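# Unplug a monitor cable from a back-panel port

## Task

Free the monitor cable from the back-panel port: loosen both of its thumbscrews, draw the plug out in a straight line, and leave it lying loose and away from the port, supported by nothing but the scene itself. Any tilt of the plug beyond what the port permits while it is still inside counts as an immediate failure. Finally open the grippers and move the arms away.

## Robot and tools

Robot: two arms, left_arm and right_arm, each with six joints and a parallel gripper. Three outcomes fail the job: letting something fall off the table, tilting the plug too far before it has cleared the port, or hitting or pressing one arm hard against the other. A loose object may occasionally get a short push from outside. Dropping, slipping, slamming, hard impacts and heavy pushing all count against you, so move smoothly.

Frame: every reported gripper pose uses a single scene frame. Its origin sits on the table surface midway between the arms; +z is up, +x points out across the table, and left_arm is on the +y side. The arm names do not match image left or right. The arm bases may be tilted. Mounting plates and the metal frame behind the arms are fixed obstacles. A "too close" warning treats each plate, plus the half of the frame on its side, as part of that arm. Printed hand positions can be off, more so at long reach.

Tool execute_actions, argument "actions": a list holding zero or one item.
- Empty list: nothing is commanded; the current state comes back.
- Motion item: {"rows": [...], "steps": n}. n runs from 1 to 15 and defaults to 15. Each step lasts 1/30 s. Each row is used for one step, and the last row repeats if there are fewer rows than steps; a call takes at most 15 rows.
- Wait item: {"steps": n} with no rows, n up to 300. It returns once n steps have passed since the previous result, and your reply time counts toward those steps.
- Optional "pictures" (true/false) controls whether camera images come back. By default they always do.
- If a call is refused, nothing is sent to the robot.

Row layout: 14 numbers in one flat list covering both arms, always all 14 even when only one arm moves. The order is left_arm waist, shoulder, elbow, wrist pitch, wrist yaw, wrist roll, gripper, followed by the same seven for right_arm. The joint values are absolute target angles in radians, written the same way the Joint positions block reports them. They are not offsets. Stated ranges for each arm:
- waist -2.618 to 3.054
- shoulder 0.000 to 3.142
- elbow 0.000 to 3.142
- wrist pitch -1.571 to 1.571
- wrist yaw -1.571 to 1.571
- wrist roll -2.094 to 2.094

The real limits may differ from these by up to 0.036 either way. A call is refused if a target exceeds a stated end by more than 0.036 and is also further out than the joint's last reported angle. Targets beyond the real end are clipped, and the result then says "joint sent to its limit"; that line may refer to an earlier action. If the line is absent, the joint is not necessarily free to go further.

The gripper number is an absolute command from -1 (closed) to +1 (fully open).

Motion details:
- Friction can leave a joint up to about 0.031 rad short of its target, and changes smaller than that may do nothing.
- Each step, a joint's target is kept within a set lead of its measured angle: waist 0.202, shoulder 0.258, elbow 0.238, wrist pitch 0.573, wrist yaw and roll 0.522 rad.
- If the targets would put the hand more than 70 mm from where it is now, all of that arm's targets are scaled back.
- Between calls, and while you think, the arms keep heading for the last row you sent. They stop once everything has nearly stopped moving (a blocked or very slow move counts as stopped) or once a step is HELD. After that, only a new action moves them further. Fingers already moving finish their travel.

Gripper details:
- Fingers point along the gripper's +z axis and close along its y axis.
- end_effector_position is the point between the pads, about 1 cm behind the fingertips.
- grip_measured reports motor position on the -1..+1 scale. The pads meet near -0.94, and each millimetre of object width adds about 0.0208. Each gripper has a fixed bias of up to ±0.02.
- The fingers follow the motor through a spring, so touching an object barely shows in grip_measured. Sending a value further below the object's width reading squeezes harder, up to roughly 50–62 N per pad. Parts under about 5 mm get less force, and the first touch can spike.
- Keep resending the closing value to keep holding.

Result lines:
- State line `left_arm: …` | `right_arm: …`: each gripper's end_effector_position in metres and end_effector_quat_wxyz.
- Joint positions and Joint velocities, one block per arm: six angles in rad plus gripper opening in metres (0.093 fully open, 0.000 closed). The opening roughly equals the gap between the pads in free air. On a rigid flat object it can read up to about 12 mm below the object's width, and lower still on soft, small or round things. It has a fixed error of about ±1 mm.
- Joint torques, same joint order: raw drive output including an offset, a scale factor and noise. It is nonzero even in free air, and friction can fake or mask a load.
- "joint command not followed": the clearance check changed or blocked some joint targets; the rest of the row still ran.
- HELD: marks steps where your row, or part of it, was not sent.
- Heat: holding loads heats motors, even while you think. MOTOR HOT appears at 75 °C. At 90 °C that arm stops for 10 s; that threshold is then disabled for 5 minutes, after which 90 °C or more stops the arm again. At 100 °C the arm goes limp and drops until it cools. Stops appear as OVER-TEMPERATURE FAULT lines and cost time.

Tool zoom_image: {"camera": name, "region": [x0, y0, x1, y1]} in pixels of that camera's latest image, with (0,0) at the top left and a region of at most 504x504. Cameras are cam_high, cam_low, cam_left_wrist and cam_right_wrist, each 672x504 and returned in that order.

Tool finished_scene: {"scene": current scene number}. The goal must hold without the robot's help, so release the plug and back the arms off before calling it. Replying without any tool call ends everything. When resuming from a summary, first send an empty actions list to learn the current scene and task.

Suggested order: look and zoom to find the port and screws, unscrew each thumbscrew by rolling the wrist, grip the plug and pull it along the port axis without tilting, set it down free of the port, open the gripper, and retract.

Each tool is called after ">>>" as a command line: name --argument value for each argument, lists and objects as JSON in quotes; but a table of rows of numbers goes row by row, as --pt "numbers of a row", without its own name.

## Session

>>> execute_actions --actions '[]'

Scene clock: 0.00 s of 10600.00 s.
left_arm: end_effector_position=(+0.3870, +0.2120, +0.2273) grip_measured=-0.937 end_effector_quat_wxyz=(+0.266, +0.821, +0.505, -0.018) | right_arm: end_effector_position=(+0.2883, -0.0404, +0.1288) grip_measured=+0.994 end_effector_quat_wxyz=(+0.224, -0.555, +0.645, -0.475)
Joint positions: left_arm=[ 0.04   1.733  1.158 -0.658  0.418  1.86   0.   ] | right_arm=[ 1.074  2.108  0.801 -0.298  1.128 -0.245  0.093]
Joint velocities: left_arm=[-0.002  0.007 -0.017 -0.066  0.037 -0.007 -0.001] | right_arm=[ 0.012  0.012  0.012 -0.037 -0.007 -0.051 -0.   ]
Joint torques (N m, as the arm reports them, + toward a larger angle): no reading

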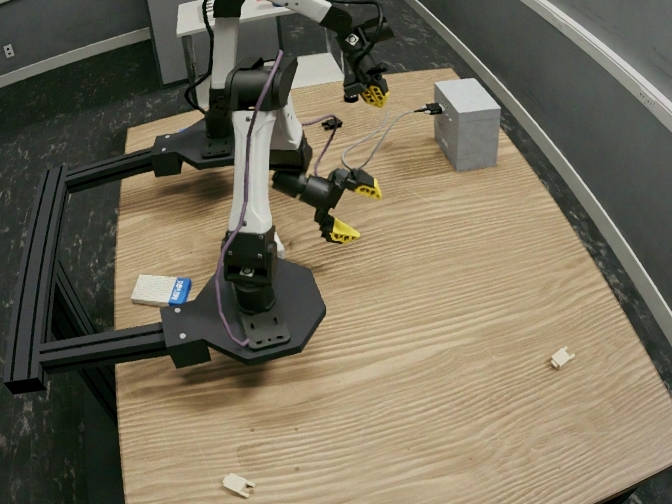

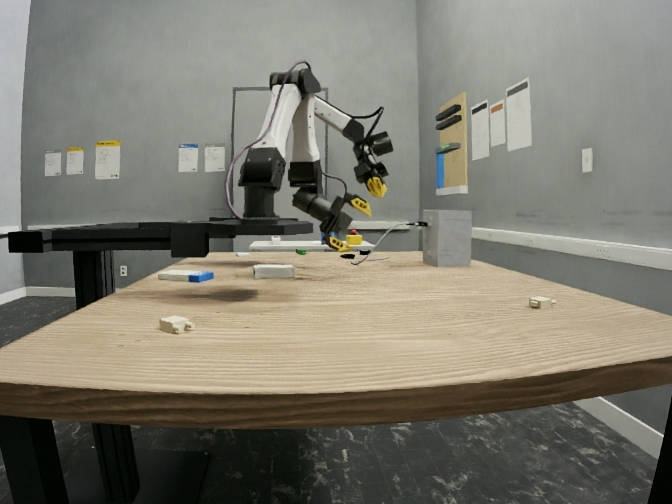

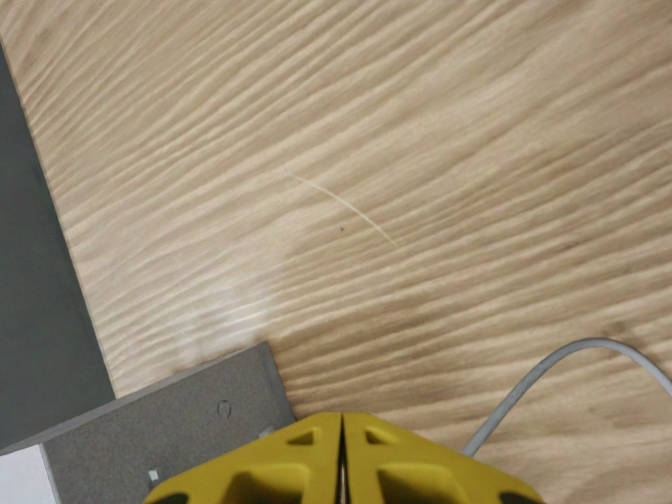

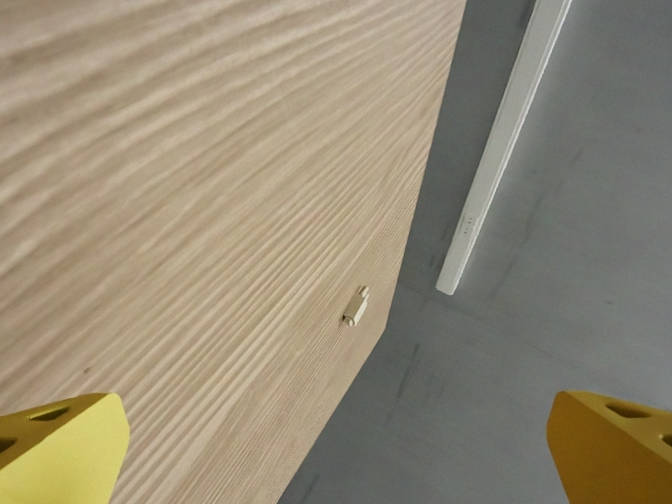

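The left arm suits this scene; parking the right.

>>> execute_actions --actions '[{"rows":[[0.04,1.6,0.9,0,0.2,0.8,0.4,-0.3,1,0.5,0,0,0,1]]}]' --pictures false

>>> execute_actions --actions '[{"rows":[[0.15,1.6,0.45,0.6,0,0,0.4,-0.3,0.5,0.5,0,0,0,1]]}]' --pictures false

>>> execute_actions --actions '[{"steps":45}]'

Scene clock: 3.10 s of 10600.00 s.
left_arm: end_effector_position=(+0.4504, +0.2376, +0.2574) grip_measured=+0.398 end_effector_quat_wxyz=(+0.412, +0.464, +0.782, +0.048) | right_arm: end_effector_position=(+0.3808, -0.2184, +0.3187) grip_measured=+0.994 end_effector_quat_wxyz=(+0.523, -0.016, +0.852, -0.007)
Joint positions: left_arm=[ 0.039  1.614  0.916 -0.03   0.215  0.87   0.064] | right_arm=[-0.005  0.99   0.512  0.023  0.078 -0.016  0.093]
Joint velocities: left_arm=[-0.007 -0.012  0.002  0.154 -0.081 -0.432 -0.001] | right_arm=[-2.156 -0.271  0.071  0.3   -0.359  0.081  0.001]
Joint torques (N m, as the arm reports them, + toward a larger angle): left_arm=[ 0.13 -8.19  6.38  2.03  0.04 -0.11] | right_arm=[0.01 0.   8.73 1.36 0.04 0.07]
Steps of this call (steps 1 to 78: nothing new was sent; steps 79 to 93: all 15 steps of this action). Readings (joint positions):
79: left_arm=[0.039 1.710 1.108 -0.562 0.390 1.777] | right_arm=[1.050 2.072 0.758 -0.233 1.043 -0.210]
80: left_arm=[0.039 1.672 1.035 -0.444 0.352 1.677] | right_arm=[0.996 1.994 0.683 -0.173 0.931 -0.170]
82: left_arm=[0.039 1.624 0.942 -0.302 0.299 1.479] | right_arm=[0.836 1.809 0.557 -0.127 0.731 -0.112]
86: left_arm=[0.039 1.617 0.916 -0.137 0.243 1.111] | right_arm=[0.515 1.456 0.502 -0.084 0.342 -0.050]
93: the state above

Scene clock: 3.60 s of 10600.00 s.
left_arm: end_effector_position=(+0.4019, +0.3205, +0.1887) grip_measured=+0.398 end_effector_quat_wxyz=(+0.459, +0.019, +0.888, -0.003) | right_arm: end_effector_position=(+0.3116, -0.2948, +0.4615) grip_measured=+0.994 end_effector_quat_wxyz=(+0.708, +0.082, +0.697, -0.076)
Joint positions: left_arm=[0.156 1.604 0.444 0.56  0.013 0.048 0.064] | right_arm=[-0.296  0.487  0.512  0.01   0.013 -0.006  0.093]
Joint velocities: left_arm=[-0.002 -0.002 -0.007  0.227 -0.066 -0.286 -0.   ] | right_arm=[ 0.012 -0.002 -0.002 -0.081 -0.051  0.007 -0.   ]
Joint torques (N m, as the arm reports them, + toward a larger angle): left_arm=[-0.43 -5.95  6.49  2.16 -0.11 -0.1 ] | right_arm=[-0.74  1.76  9.01  2.05  0.01  0.02]
Steps of this call (steps 1 to 15: all 15 steps of this action). Readings (joint positions):
1: left_arm=[0.048 1.610 0.873 0.073 0.194 0.786] | right_arm=[-0.079 0.955 0.511 0.020 0.065 -0.014]
2: left_arm=[0.072 1.601 0.805 0.198 0.163 0.686] | right_arm=[-0.152 0.888 0.500 0.000 0.056 -0.012]
4: left_arm=[0.130 1.596 0.662 0.368 0.101 0.486] | right_arm=[-0.263 0.721 0.496 -0.015 0.052 -0.008]
8: left_arm=[0.156 1.602 0.458 0.463 0.037 0.203] | right_arm=[-0.296 0.490 0.509 0.024 0.033 -0.006]
15: the state above

Scene clock: 5.10 s of 10600.00 s.
left_arm: end_effector_position=(+0.4062, +0.3216, +0.1949) grip_measured=+0.398 end_effector_quat_wxyz=(+0.472, -0.000, +0.881, -0.009) | right_arm: end_effector_position=(+0.3118, -0.2940, +0.4598) grip_measured=+0.994 end_effector_quat_wxyz=(+0.706, +0.081, +0.700, -0.074)
Joint positions: left_arm=[0.156 1.604 0.444 0.591 0.007 0.008 0.064] | right_arm=[-0.296  0.487  0.512  0.003  0.009 -0.006  0.093]
Joint velocities: left_arm=[-0.017  0.007  0.002 -0.037 -0.007 -0.066 -0.   ] | right_arm=[-0.002 -0.012  0.007  0.007 -0.022  0.037  0.001]
Joint torques (N m, as the arm reports them, + toward a larger angle): left_arm=[-0.41 -6.1   6.57  2.21 -0.08 -0.07] | right_arm=[-0.58  1.9   8.88  2.09  0.05 -0.03]
Steps of this call (steps 1 to 30: the robot went on to your last target; steps 31 to 45: nothing new was sent). Readings (joint positions):
1: left_arm=[0.156 1.604 0.444 0.567 0.012 0.040] | right_arm=[-0.296 0.487 0.512 0.008 0.013 -0.006]
2: left_arm=[0.156 1.604 0.444 0.573 0.011 0.034] | right_arm=[-0.296 0.487 0.512 0.007 0.011 -0.006]
4: left_arm=[0.156 1.604 0.444 0.580 0.010 0.024] | right_arm=[-0.296 0.487 0.512 0.005 0.011 -0.006]
8: left_arm=[0.156 1.604 0.444 0.587 0.009 0.015] | right_arm=[-0.296 0.487 0.512 0.004 0.010 -0.006]
45: the state above
All arms were judged still, so your last target was given up. Only a new action makes them travel on or press farther. Fingers that are still opening or closing keep moving.

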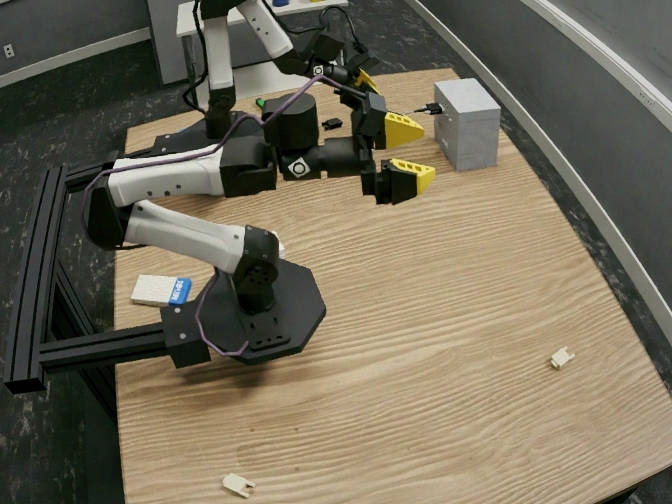

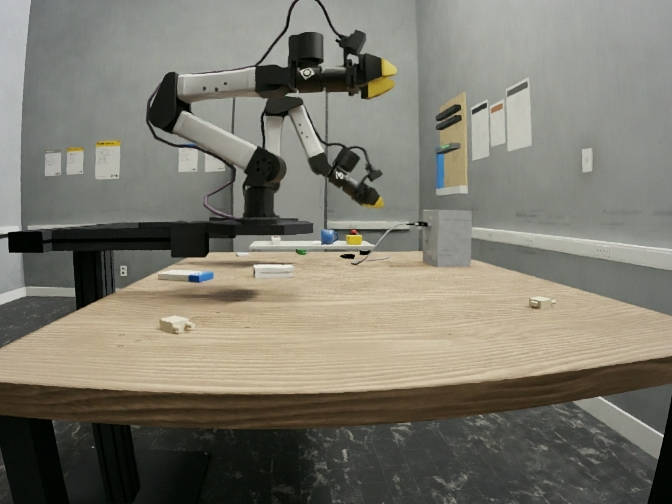

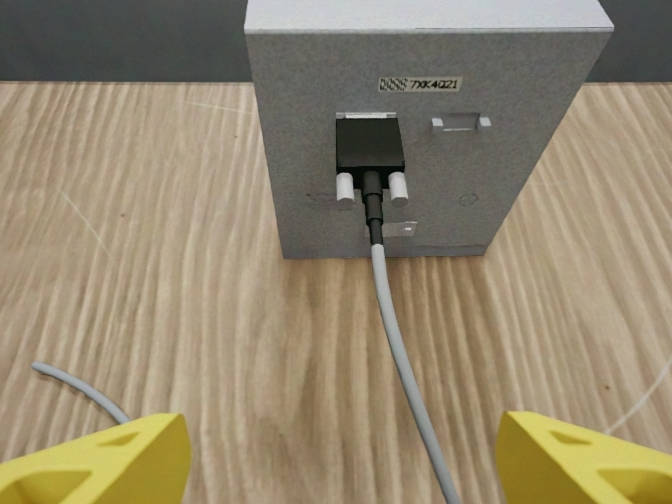

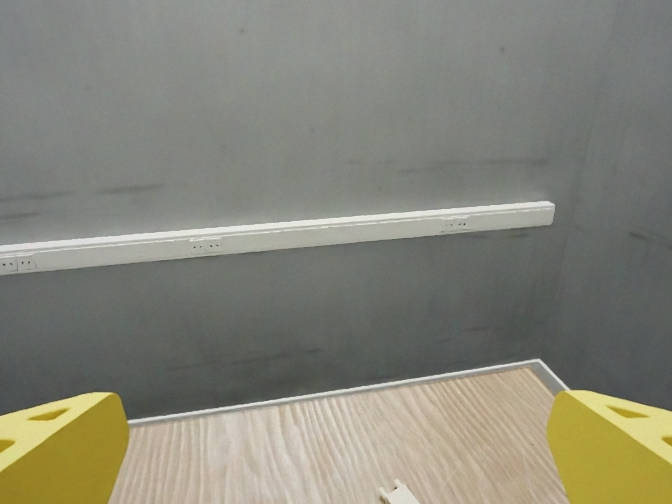

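>>> execute_actions --actions '[{"rows":[[0.38,1.95,0.4,1.3,0.49,-1.57,-0.4,-0.8,0.5,0.5,0,0,0,1]]}]' --pictures false

>>> execute_actions --actions '[{"rows":[[0.38,2.39,0.59,1.555,0.49,-1.57,-0.4,-0.8,0.5,0.5,0,0,0,1]]}]' --pictures false

>>> execute_actions --actions '[{"steps":30}]'

Scene clock: 12.00 s of 10600.00 s.
left_arm: end_effector_position=(+0.4284, +0.3412, +0.2006) grip_measured=-0.398 end_effector_quat_wxyz=(+0.386, -0.467, +0.642, -0.470) | right_arm: end_effector_position=(+0.2520, -0.4137, +0.4579) grip_measured=+0.994 end_effector_quat_wxyz=(+0.663, +0.247, +0.662, -0.247)
Joint positions: left_arm=[ 0.386  1.957  0.411  1.264  0.464 -1.36   0.026] | right_arm=[-0.794  0.487  0.512  0.001  0.006 -0.005  0.093]
Joint velocities: left_arm=[-0.002 -0.017 -0.012  0.183  0.11  -1.355  0.   ] | right_arm=[-0.002  0.007 -0.012  0.066  0.051  0.081  0.   ]
Joint torques (N m, as the arm reports them, + toward a larger angle): left_arm=[-0.43 -7.29  3.04  2.29  0.16  0.04] | right_arm=[-0.95  1.77  9.03  2.11  0.11 -0.04]
Steps of this call (steps 1 to 90: nothing new was sent; then 3.40 s passed at rest; steps 91 to 105: all 15 steps of this action). Readings (joint positions):
91: left_arm=[0.187 1.644 0.435 0.683 0.095 -0.073] | right_arm=[-0.332 0.487 0.512 0.003 -0.008 -0.007]
92: left_arm=[0.245 1.722 0.435 0.815 0.185 -0.172] | right_arm=[-0.406 0.487 0.512 0.003 -0.010 -0.007]
94: left_arm=[0.348 1.874 0.435 0.995 0.284 -0.372] | right_arm=[-0.560 0.487 0.512 0.002 -0.007 -0.006]
98: left_arm=[0.386 1.957 0.411 1.137 0.392 -0.772] | right_arm=[-0.781 0.487 0.512 0.001 0.006 -0.005]
105: the state above

Scene clock: 12.50 s of 10600.00 s.
left_arm: end_effector_position=(+0.4550, +0.3433, +0.1243) grip_measured=-0.398 end_effector_quat_wxyz=(-0.333, +0.522, -0.597, +0.510) | right_arm: end_effector_position=(+0.2520, -0.4137, +0.4579) grip_measured=+0.994 end_effector_quat_wxyz=(+0.663, +0.247, +0.662, -0.247)
Joint positions: left_arm=[ 0.385  2.405  0.591  1.532  0.482 -1.554  0.026] | right_arm=[-0.794  0.487  0.512  0.001  0.006 -0.005  0.093]
Joint velocities: left_arm=[ 0.007 -0.017  0.007  0.081  0.007  0.007 -0.001] | right_arm=[-0.007 -0.007 -0.022  0.007  0.007 -0.022  0.001]
Joint torques (N m, as the arm reports them, + toward a larger angle): left_arm=[-0.41 -9.79  2.31  2.3   0.14  0.  ] | right_arm=[-0.65  1.87  8.96  2.1   0.02 -0.05]
Steps of this call (steps 1 to 15: all 15 steps of this action). Readings (joint positions):
1: left_arm=[0.386 1.997 0.433 1.316 0.473 -1.401] | right_arm=[-0.794 0.487 0.512 0.001 0.006 -0.005]
2: left_arm=[0.385 2.076 0.490 1.380 0.478 -1.432] | right_arm=[-0.794 0.487 0.512 0.001 0.006 -0.005]
4: left_arm=[0.385 2.239 0.578 1.467 0.478 -1.478] | right_arm=[-0.794 0.487 0.512 0.001 0.006 -0.005]
8: left_arm=[0.385 2.400 0.591 1.484 0.480 -1.529] | right_arm=[-0.794 0.487 0.512 0.001 0.006 -0.005]
15: the state above

Scene clock: 13.50 s of 10600.00 s.
left_arm: end_effector_position=(+0.4558, +0.3435, +0.1274) grip_measured=-0.398 end_effector_quat_wxyz=(-0.336, +0.520, -0.593, +0.514) | right_arm: end_effector_position=(+0.2520, -0.4137, +0.4579) grip_measured=+0.994 end_effector_quat_wxyz=(+0.663, +0.247, +0.662, -0.247)
Joint positions: left_arm=[ 0.385  2.405  0.591  1.546  0.482 -1.561  0.026] | right_arm=[-0.794  0.487  0.512  0.001  0.006 -0.005  0.093]
Joint velocities: left_arm=[ 0.007 -0.007 -0.002  0.037  0.007  0.051 -0.002] | right_arm=[ 0.007 -0.012 -0.027  0.007  0.007 -0.022  0.   ]
Joint torques (N m, as the arm reports them, + toward a larger angle): left_arm=[-0.4  -9.84  2.18  2.3   0.11 -0.02] | right_arm=[-0.86  1.72  8.9   2.09  0.03 -0.01]
Steps of this call (steps 1 to 30: the robot went on to your last target). Readings (joint positions):
1: left_arm=[0.385 2.405 0.591 1.535 0.482 -1.556] | right_arm=[-0.794 0.487 0.512 0.001 0.006 -0.005]
2: left_arm=[0.385 2.405 0.591 1.537 0.482 -1.557] | right_arm=[-0.794 0.487 0.512 0.001 0.006 -0.005]
4: left_arm=[0.385 2.405 0.591 1.541 0.482 -1.559] | right_arm=[-0.794 0.487 0.512 0.001 0.006 -0.005]
8: left_arm=[0.385 2.405 0.591 1.544 0.482 -1.560] | right_arm=[-0.794 0.487 0.512 0.001 0.006 -0.005]
30: the state above
All arms were judged still, so your last target was given up. Only a new action makes them travel on or press farther. Fingers that are still opening or closing keep moving.

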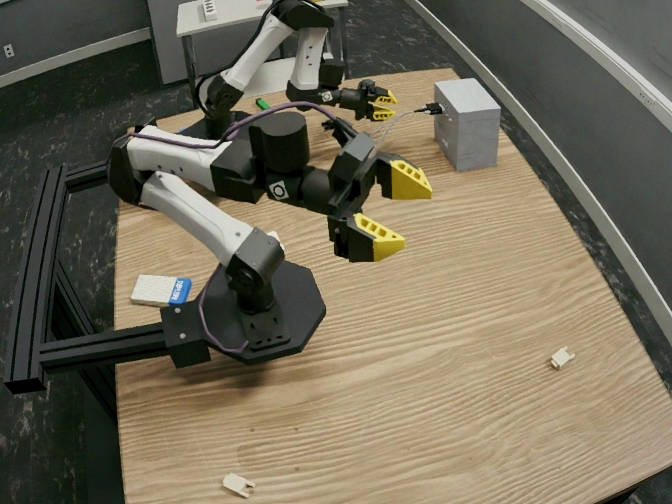

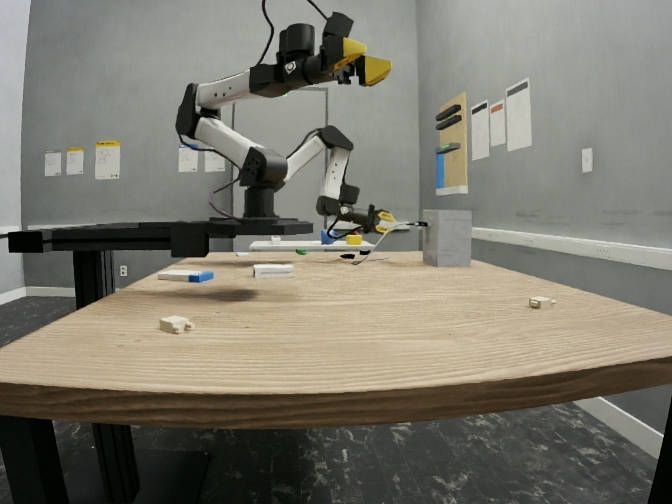

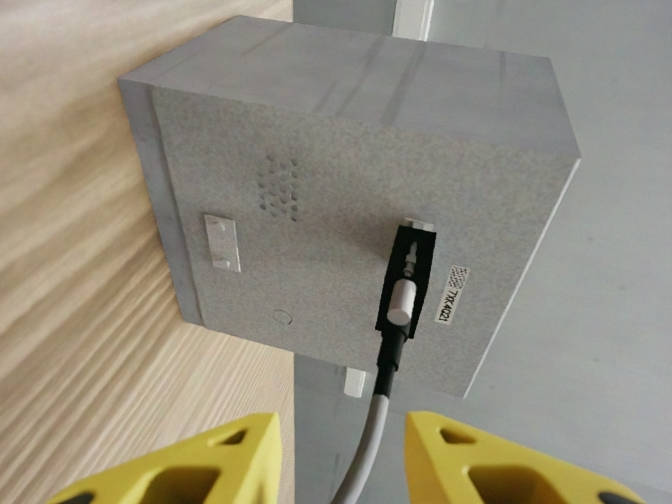

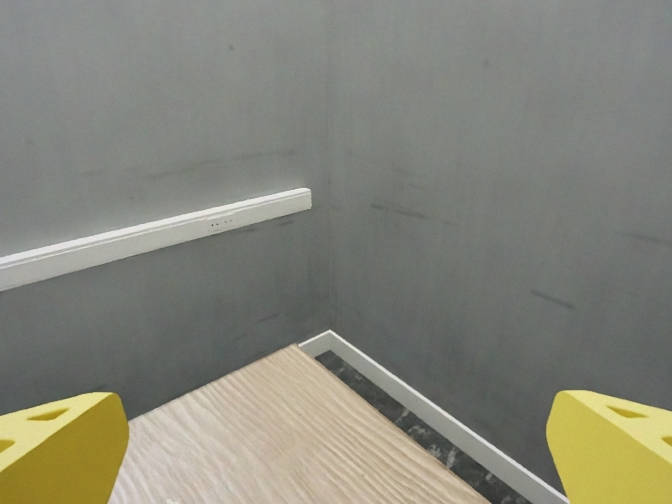

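>>> execute_actions --actions '[{"rows":[[0.335,2.485,0.75,1.555,0.45,-1.57,-0.4,-0.8,0.5,0.5,0,0,0,1]]}]'

Scene clock: 15.47 s of 10600.00 s.
left_arm: end_effector_position=(+0.4912, +0.3330, +0.1317) grip_measured=-0.398 end_effector_quat_wxyz=(-0.359, +0.490, -0.591, +0.531) | right_arm: end_effector_position=(+0.2520, -0.4137, +0.4579) grip_measured=+0.994 end_effector_quat_wxyz=(+0.663, +0.247, +0.662, -0.247)
Joint positions: left_arm=[ 0.338  2.47   0.731  1.551  0.458 -1.562  0.026] | right_arm=[-0.794  0.487  0.512  0.001  0.006 -0.005  0.093]
Joint velocities: left_arm=[-0.002 -0.007  0.002  0.037 -0.022  0.037 -0.001] | right_arm=[-0.002 -0.017 -0.002  0.007 -0.007  0.007 -0.001]
Joint torques (N m, as the arm reports them, + toward a larger angle): left_arm=[-0.11 -8.44  4.25  2.28 -0.03  0.01] | right_arm=[-1.    1.68  9.05  2.13  0.06  0.  ]
Steps of this call (steps 1 to 44: nothing new was sent; steps 45 to 59: all 15 steps of this action). Readings (joint positions):
45: left_arm=[0.381 2.416 0.611 1.548 0.480 -1.562] | right_arm=[-0.794 0.487 0.512 0.001 0.006 -0.005]
46: left_arm=[0.371 2.439 0.656 1.549 0.474 -1.562] | right_arm=[-0.794 0.487 0.512 0.001 0.006 -0.005]
48: left_arm=[0.350 2.467 0.718 1.549 0.466 -1.562] | right_arm=[-0.794 0.487 0.512 0.001 0.006 -0.005]
52: left_arm=[0.338 2.470 0.731 1.551 0.463 -1.562] | right_arm=[-0.794 0.487 0.512 0.001 0.006 -0.005]
59: the state above

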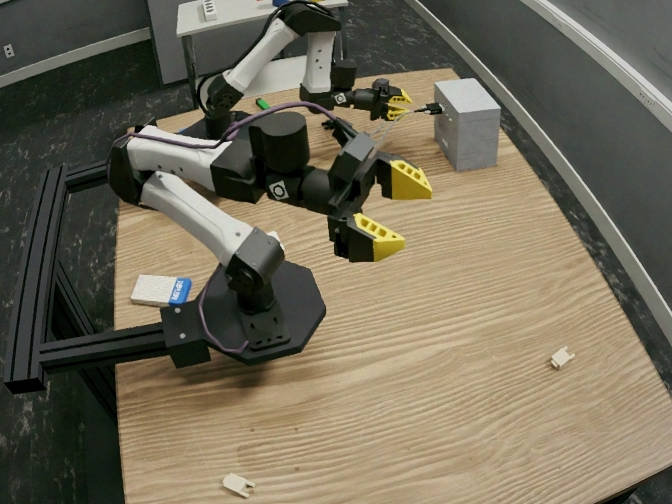

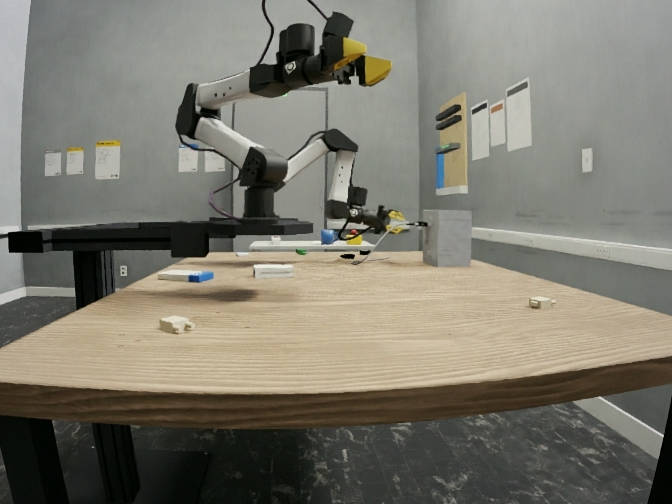

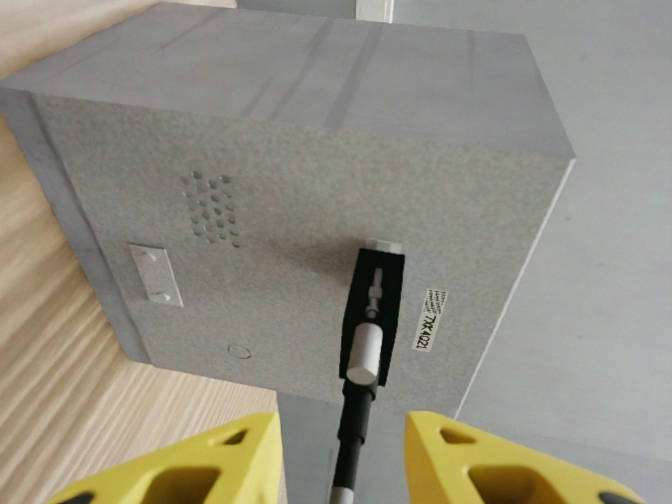

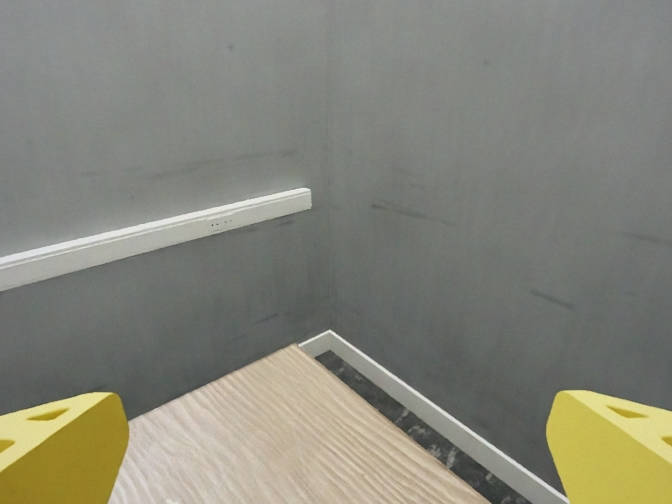

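>>> execute_actions --actions '[{"rows":[[0.305,2.56,0.87,1.555,0.43,-1.57,-0.4,-0.8,0.5,0.5,0,0,0,1]]}]'

Scene clock: 17.40 s of 10600.00 s.
left_arm: end_effector_position=(+0.5159, +0.3267, +0.1264) grip_measured=-0.398 end_effector_quat_wxyz=(-0.373, +0.473, -0.587, +0.541) | right_arm: end_effector_position=(+0.2520, -0.4137, +0.4579) grip_measured=+0.994 end_effector_quat_wxyz=(+0.663, +0.247, +0.662, -0.247)
Joint positions: left_arm=[ 0.31   2.546  0.849  1.556  0.439 -1.562  0.026] | right_arm=[-0.794  0.487  0.512  0.001  0.006 -0.005  0.093]
Joint velocities: left_arm=[-0.012 -0.002  0.007 -0.037  0.007 -0.051  0.001] | right_arm=[ 0.007 -0.012 -0.007  0.022 -0.007  0.007 -0.   ]
Joint torques (N m, as the arm reports them, + toward a larger angle): left_arm=[-0.39 -9.02  4.73  2.24 -0.09 -0.01] | right_arm=[-0.95  1.72  8.9   2.05  0.08 -0.01]
Steps of this call (steps 1 to 15: the robot went on to your last target; steps 16 to 43: nothing new was sent; steps 44 to 58: all 15 steps of this action). Readings (joint positions):
44: left_arm=[0.335 2.482 0.750 1.555 0.456 -1.562] | right_arm=[-0.794 0.487 0.512 0.001 0.006 -0.005]
45: left_arm=[0.330 2.506 0.790 1.557 0.452 -1.562] | right_arm=[-0.794 0.487 0.512 0.001 0.006 -0.005]
47: left_arm=[0.318 2.538 0.841 1.556 0.445 -1.562] | right_arm=[-0.794 0.487 0.512 0.001 0.006 -0.005]
51: left_arm=[0.310 2.546 0.849 1.556 0.442 -1.562] | right_arm=[-0.794 0.487 0.512 0.001 0.006 -0.005]
58: the state above

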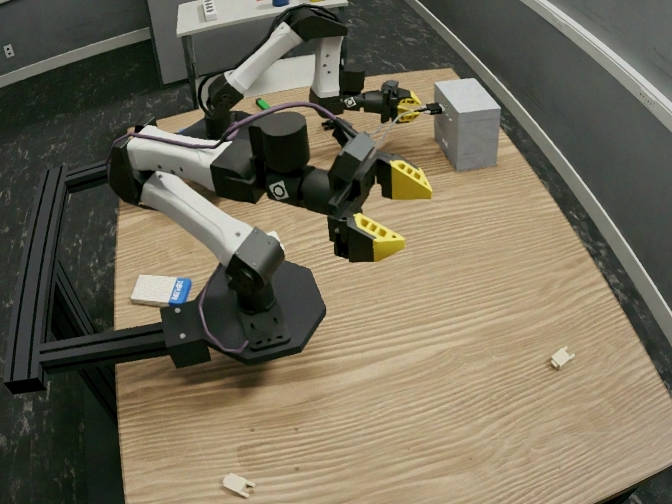

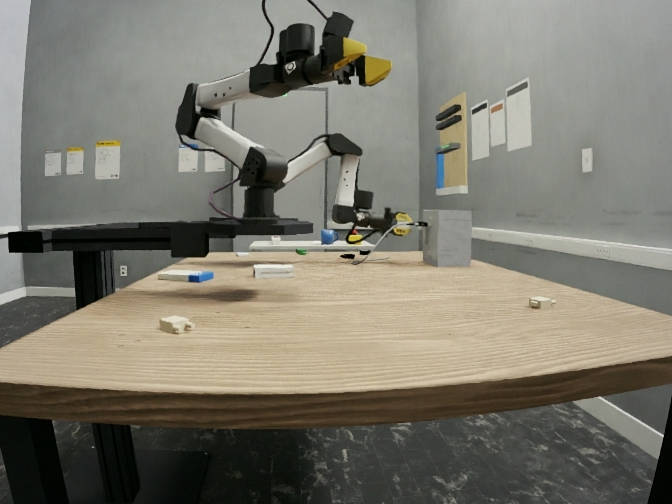

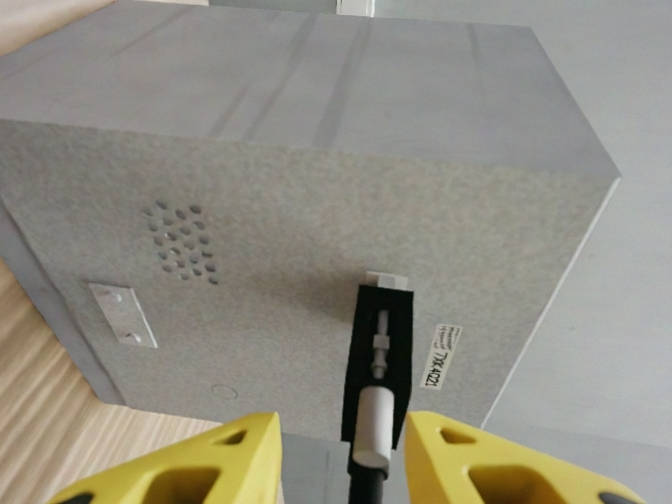

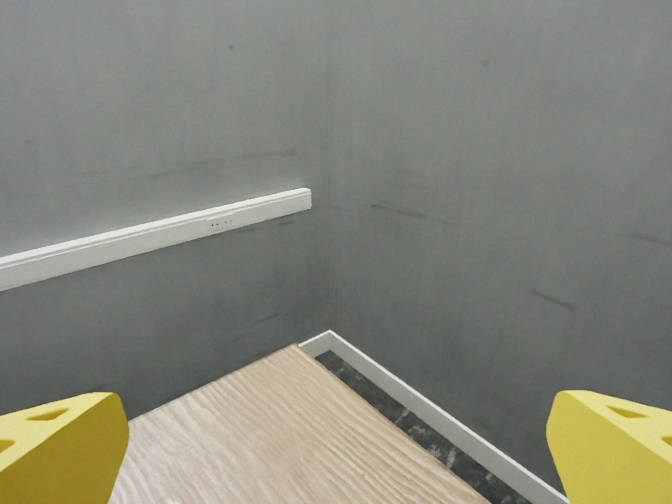

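>>> execute_actions --actions '[{"rows":[[0.298,2.56,0.892,1.555,0.43,-1.57,-0.4,-0.8,0.5,0.5,0,0,0,1]]}]'

>>> execute_actions --actions '[{"rows":[[0.298,2.56,0.892,1.555,0.43,-0.6,-0.55,-0.8,0.5,0.5,0,0,0,1]]}]'

Scene clock: 20.20 s of 10600.00 s.
left_arm: end_effector_position=(+0.5218, +0.3260, +0.1310) grip_measured=-0.398 end_effector_quat_wxyz=(+0.379, -0.467, +0.585, -0.545) | right_arm: end_effector_position=(+0.2520, -0.4137, +0.4579) grip_measured=+0.994 end_effector_quat_wxyz=(+0.663, +0.247, +0.662, -0.247)
Joint positions: left_arm=[ 0.306  2.547  0.87   1.556  0.437 -1.562  0.026] | right_arm=[-0.794  0.487  0.512  0.001  0.006 -0.005  0.093]
Joint velocities: left_arm=[ 0.007 -0.012  0.002  0.051  0.051 -0.037 -0.001] | right_arm=[-0.012 -0.027 -0.002  0.051 -0.051  0.037  0.001]
Joint torques (N m, as the arm reports them, + toward a larger angle): left_arm=[-0.59 -9.35  4.88  2.23 -0.05  0.02] | right_arm=[-1.06  1.78  8.88  2.14  0.07  0.04]
Steps of this call (steps 1 to 15: the robot went on to your last target; steps 16 to 69: nothing new was sent; steps 70 to 84: all 15 steps of this action). Readings (joint positions):
70: left_arm=[0.310 2.546 0.852 1.556 0.438 -1.562] | right_arm=[-0.794 0.487 0.512 0.001 0.006 -0.005]
71: left_arm=[0.309 2.547 0.857 1.556 0.438 -1.562] | right_arm=[-0.794 0.487 0.512 0.001 0.006 -0.005]
73: left_arm=[0.308 2.547 0.867 1.556 0.437 -1.562] | right_arm=[-0.794 0.487 0.512 0.001 0.006 -0.005]
77: left_arm=[0.306 2.547 0.870 1.556 0.437 -1.562] | right_arm=[-0.794 0.487 0.512 0.001 0.006 -0.005]
84: the state above

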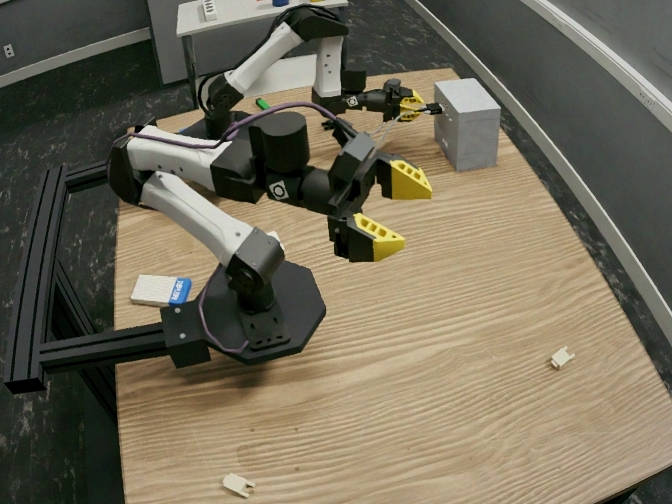

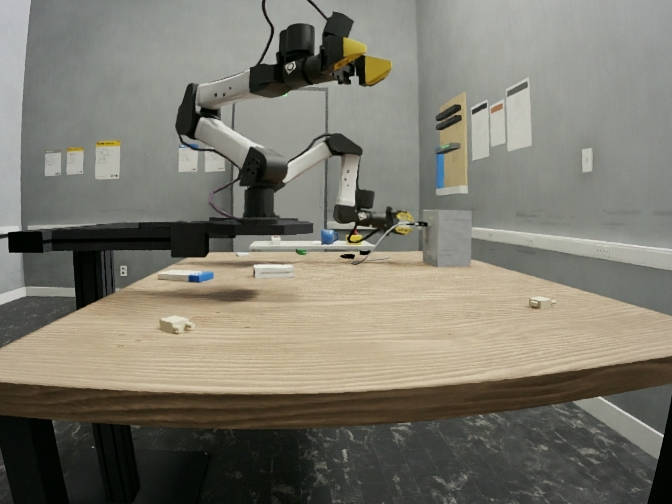

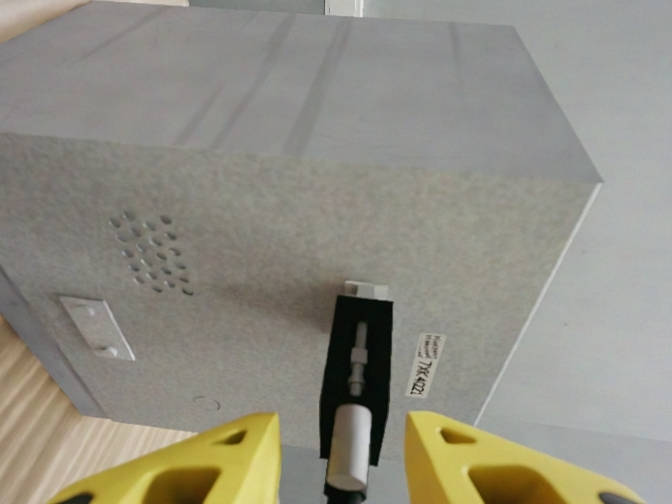

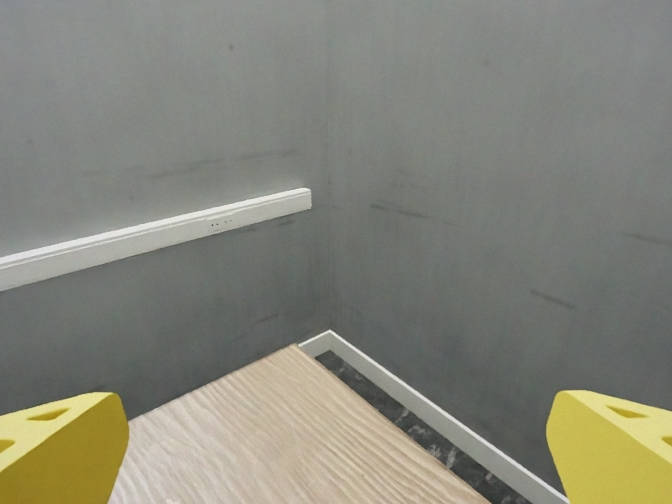

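Scene clock: 20.70 s of 10600.00 s.
left_arm: end_effector_position=(+0.5222, +0.3262, +0.1338) grip_measured=-0.548 end_effector_quat_wxyz=(+0.583, -0.162, +0.727, -0.325) | right_arm: end_effector_position=(+0.2520, -0.4137, +0.4579) grip_measured=+0.994 end_effector_quat_wxyz=(+0.663, +0.247, +0.662, -0.247)
Joint positions: left_arm=[ 0.306  2.547  0.87   1.568  0.437 -0.659  0.019] | right_arm=[-0.794  0.487  0.512  0.001  0.006 -0.005  0.093]
Joint velocities: left_arm=[-0.002 -0.012 -0.007 -0.022  0.022  0.344  0.001] | right_arm=[ 0.022  0.002  0.002 -0.022 -0.007 -0.022  0.   ]
Joint torques (N m, as the arm reports them, + toward a larger angle): left_arm=[-0.74 -9.32  5.08  2.08 -0.06  0.16] | right_arm=[-0.84  1.64  8.95  2.07  0.04 -0.01]
Steps of this call (steps 1 to 15: all 15 steps of this action). Readings (joint positions):
1: left_arm=[0.306 2.547 0.870 1.555 0.437 -1.479] | right_arm=[-0.794 0.487 0.512 0.001 0.006 -0.005]
2: left_arm=[0.306 2.547 0.870 1.555 0.437 -1.379] | right_arm=[-0.794 0.487 0.512 0.001 0.006 -0.005]
4: left_arm=[0.306 2.547 0.870 1.555 0.437 -1.180] | right_arm=[-0.794 0.487 0.512 0.001 0.006 -0.005]
8: left_arm=[0.306 2.547 0.870 1.561 0.437 -0.850] | right_arm=[-0.794 0.487 0.512 0.001 0.006 -0.005]
15: the state above

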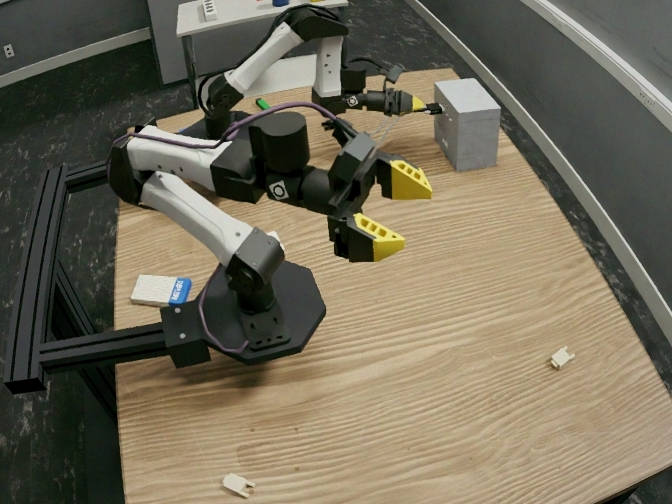

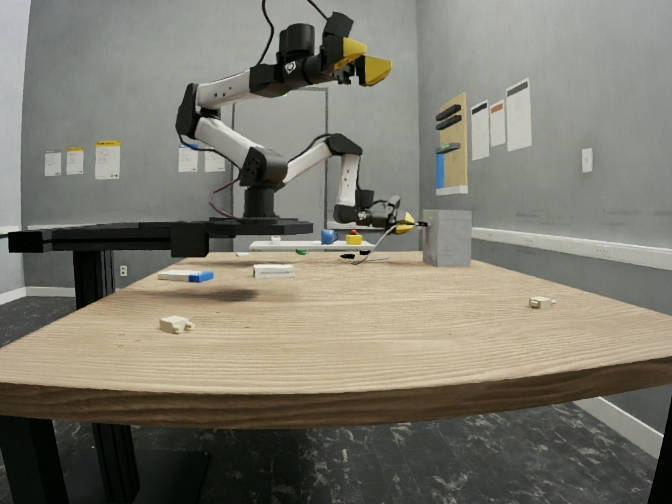

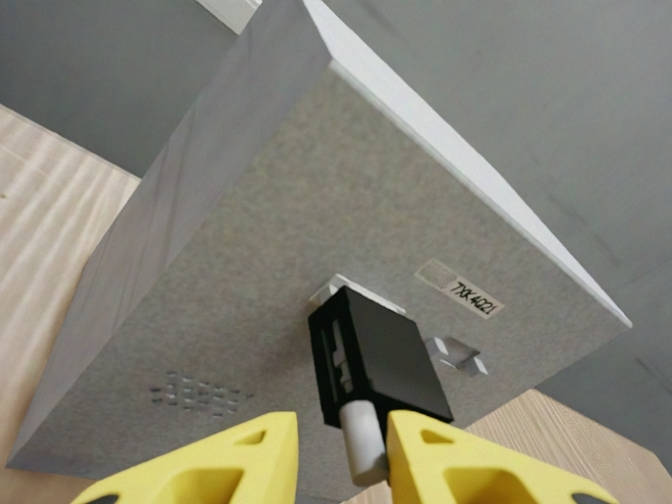

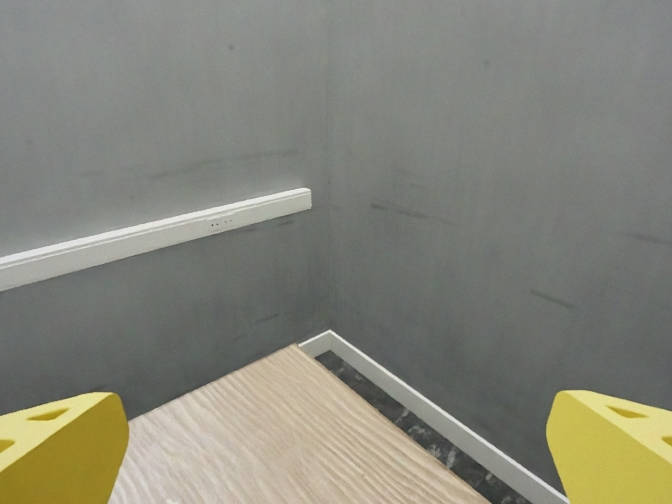

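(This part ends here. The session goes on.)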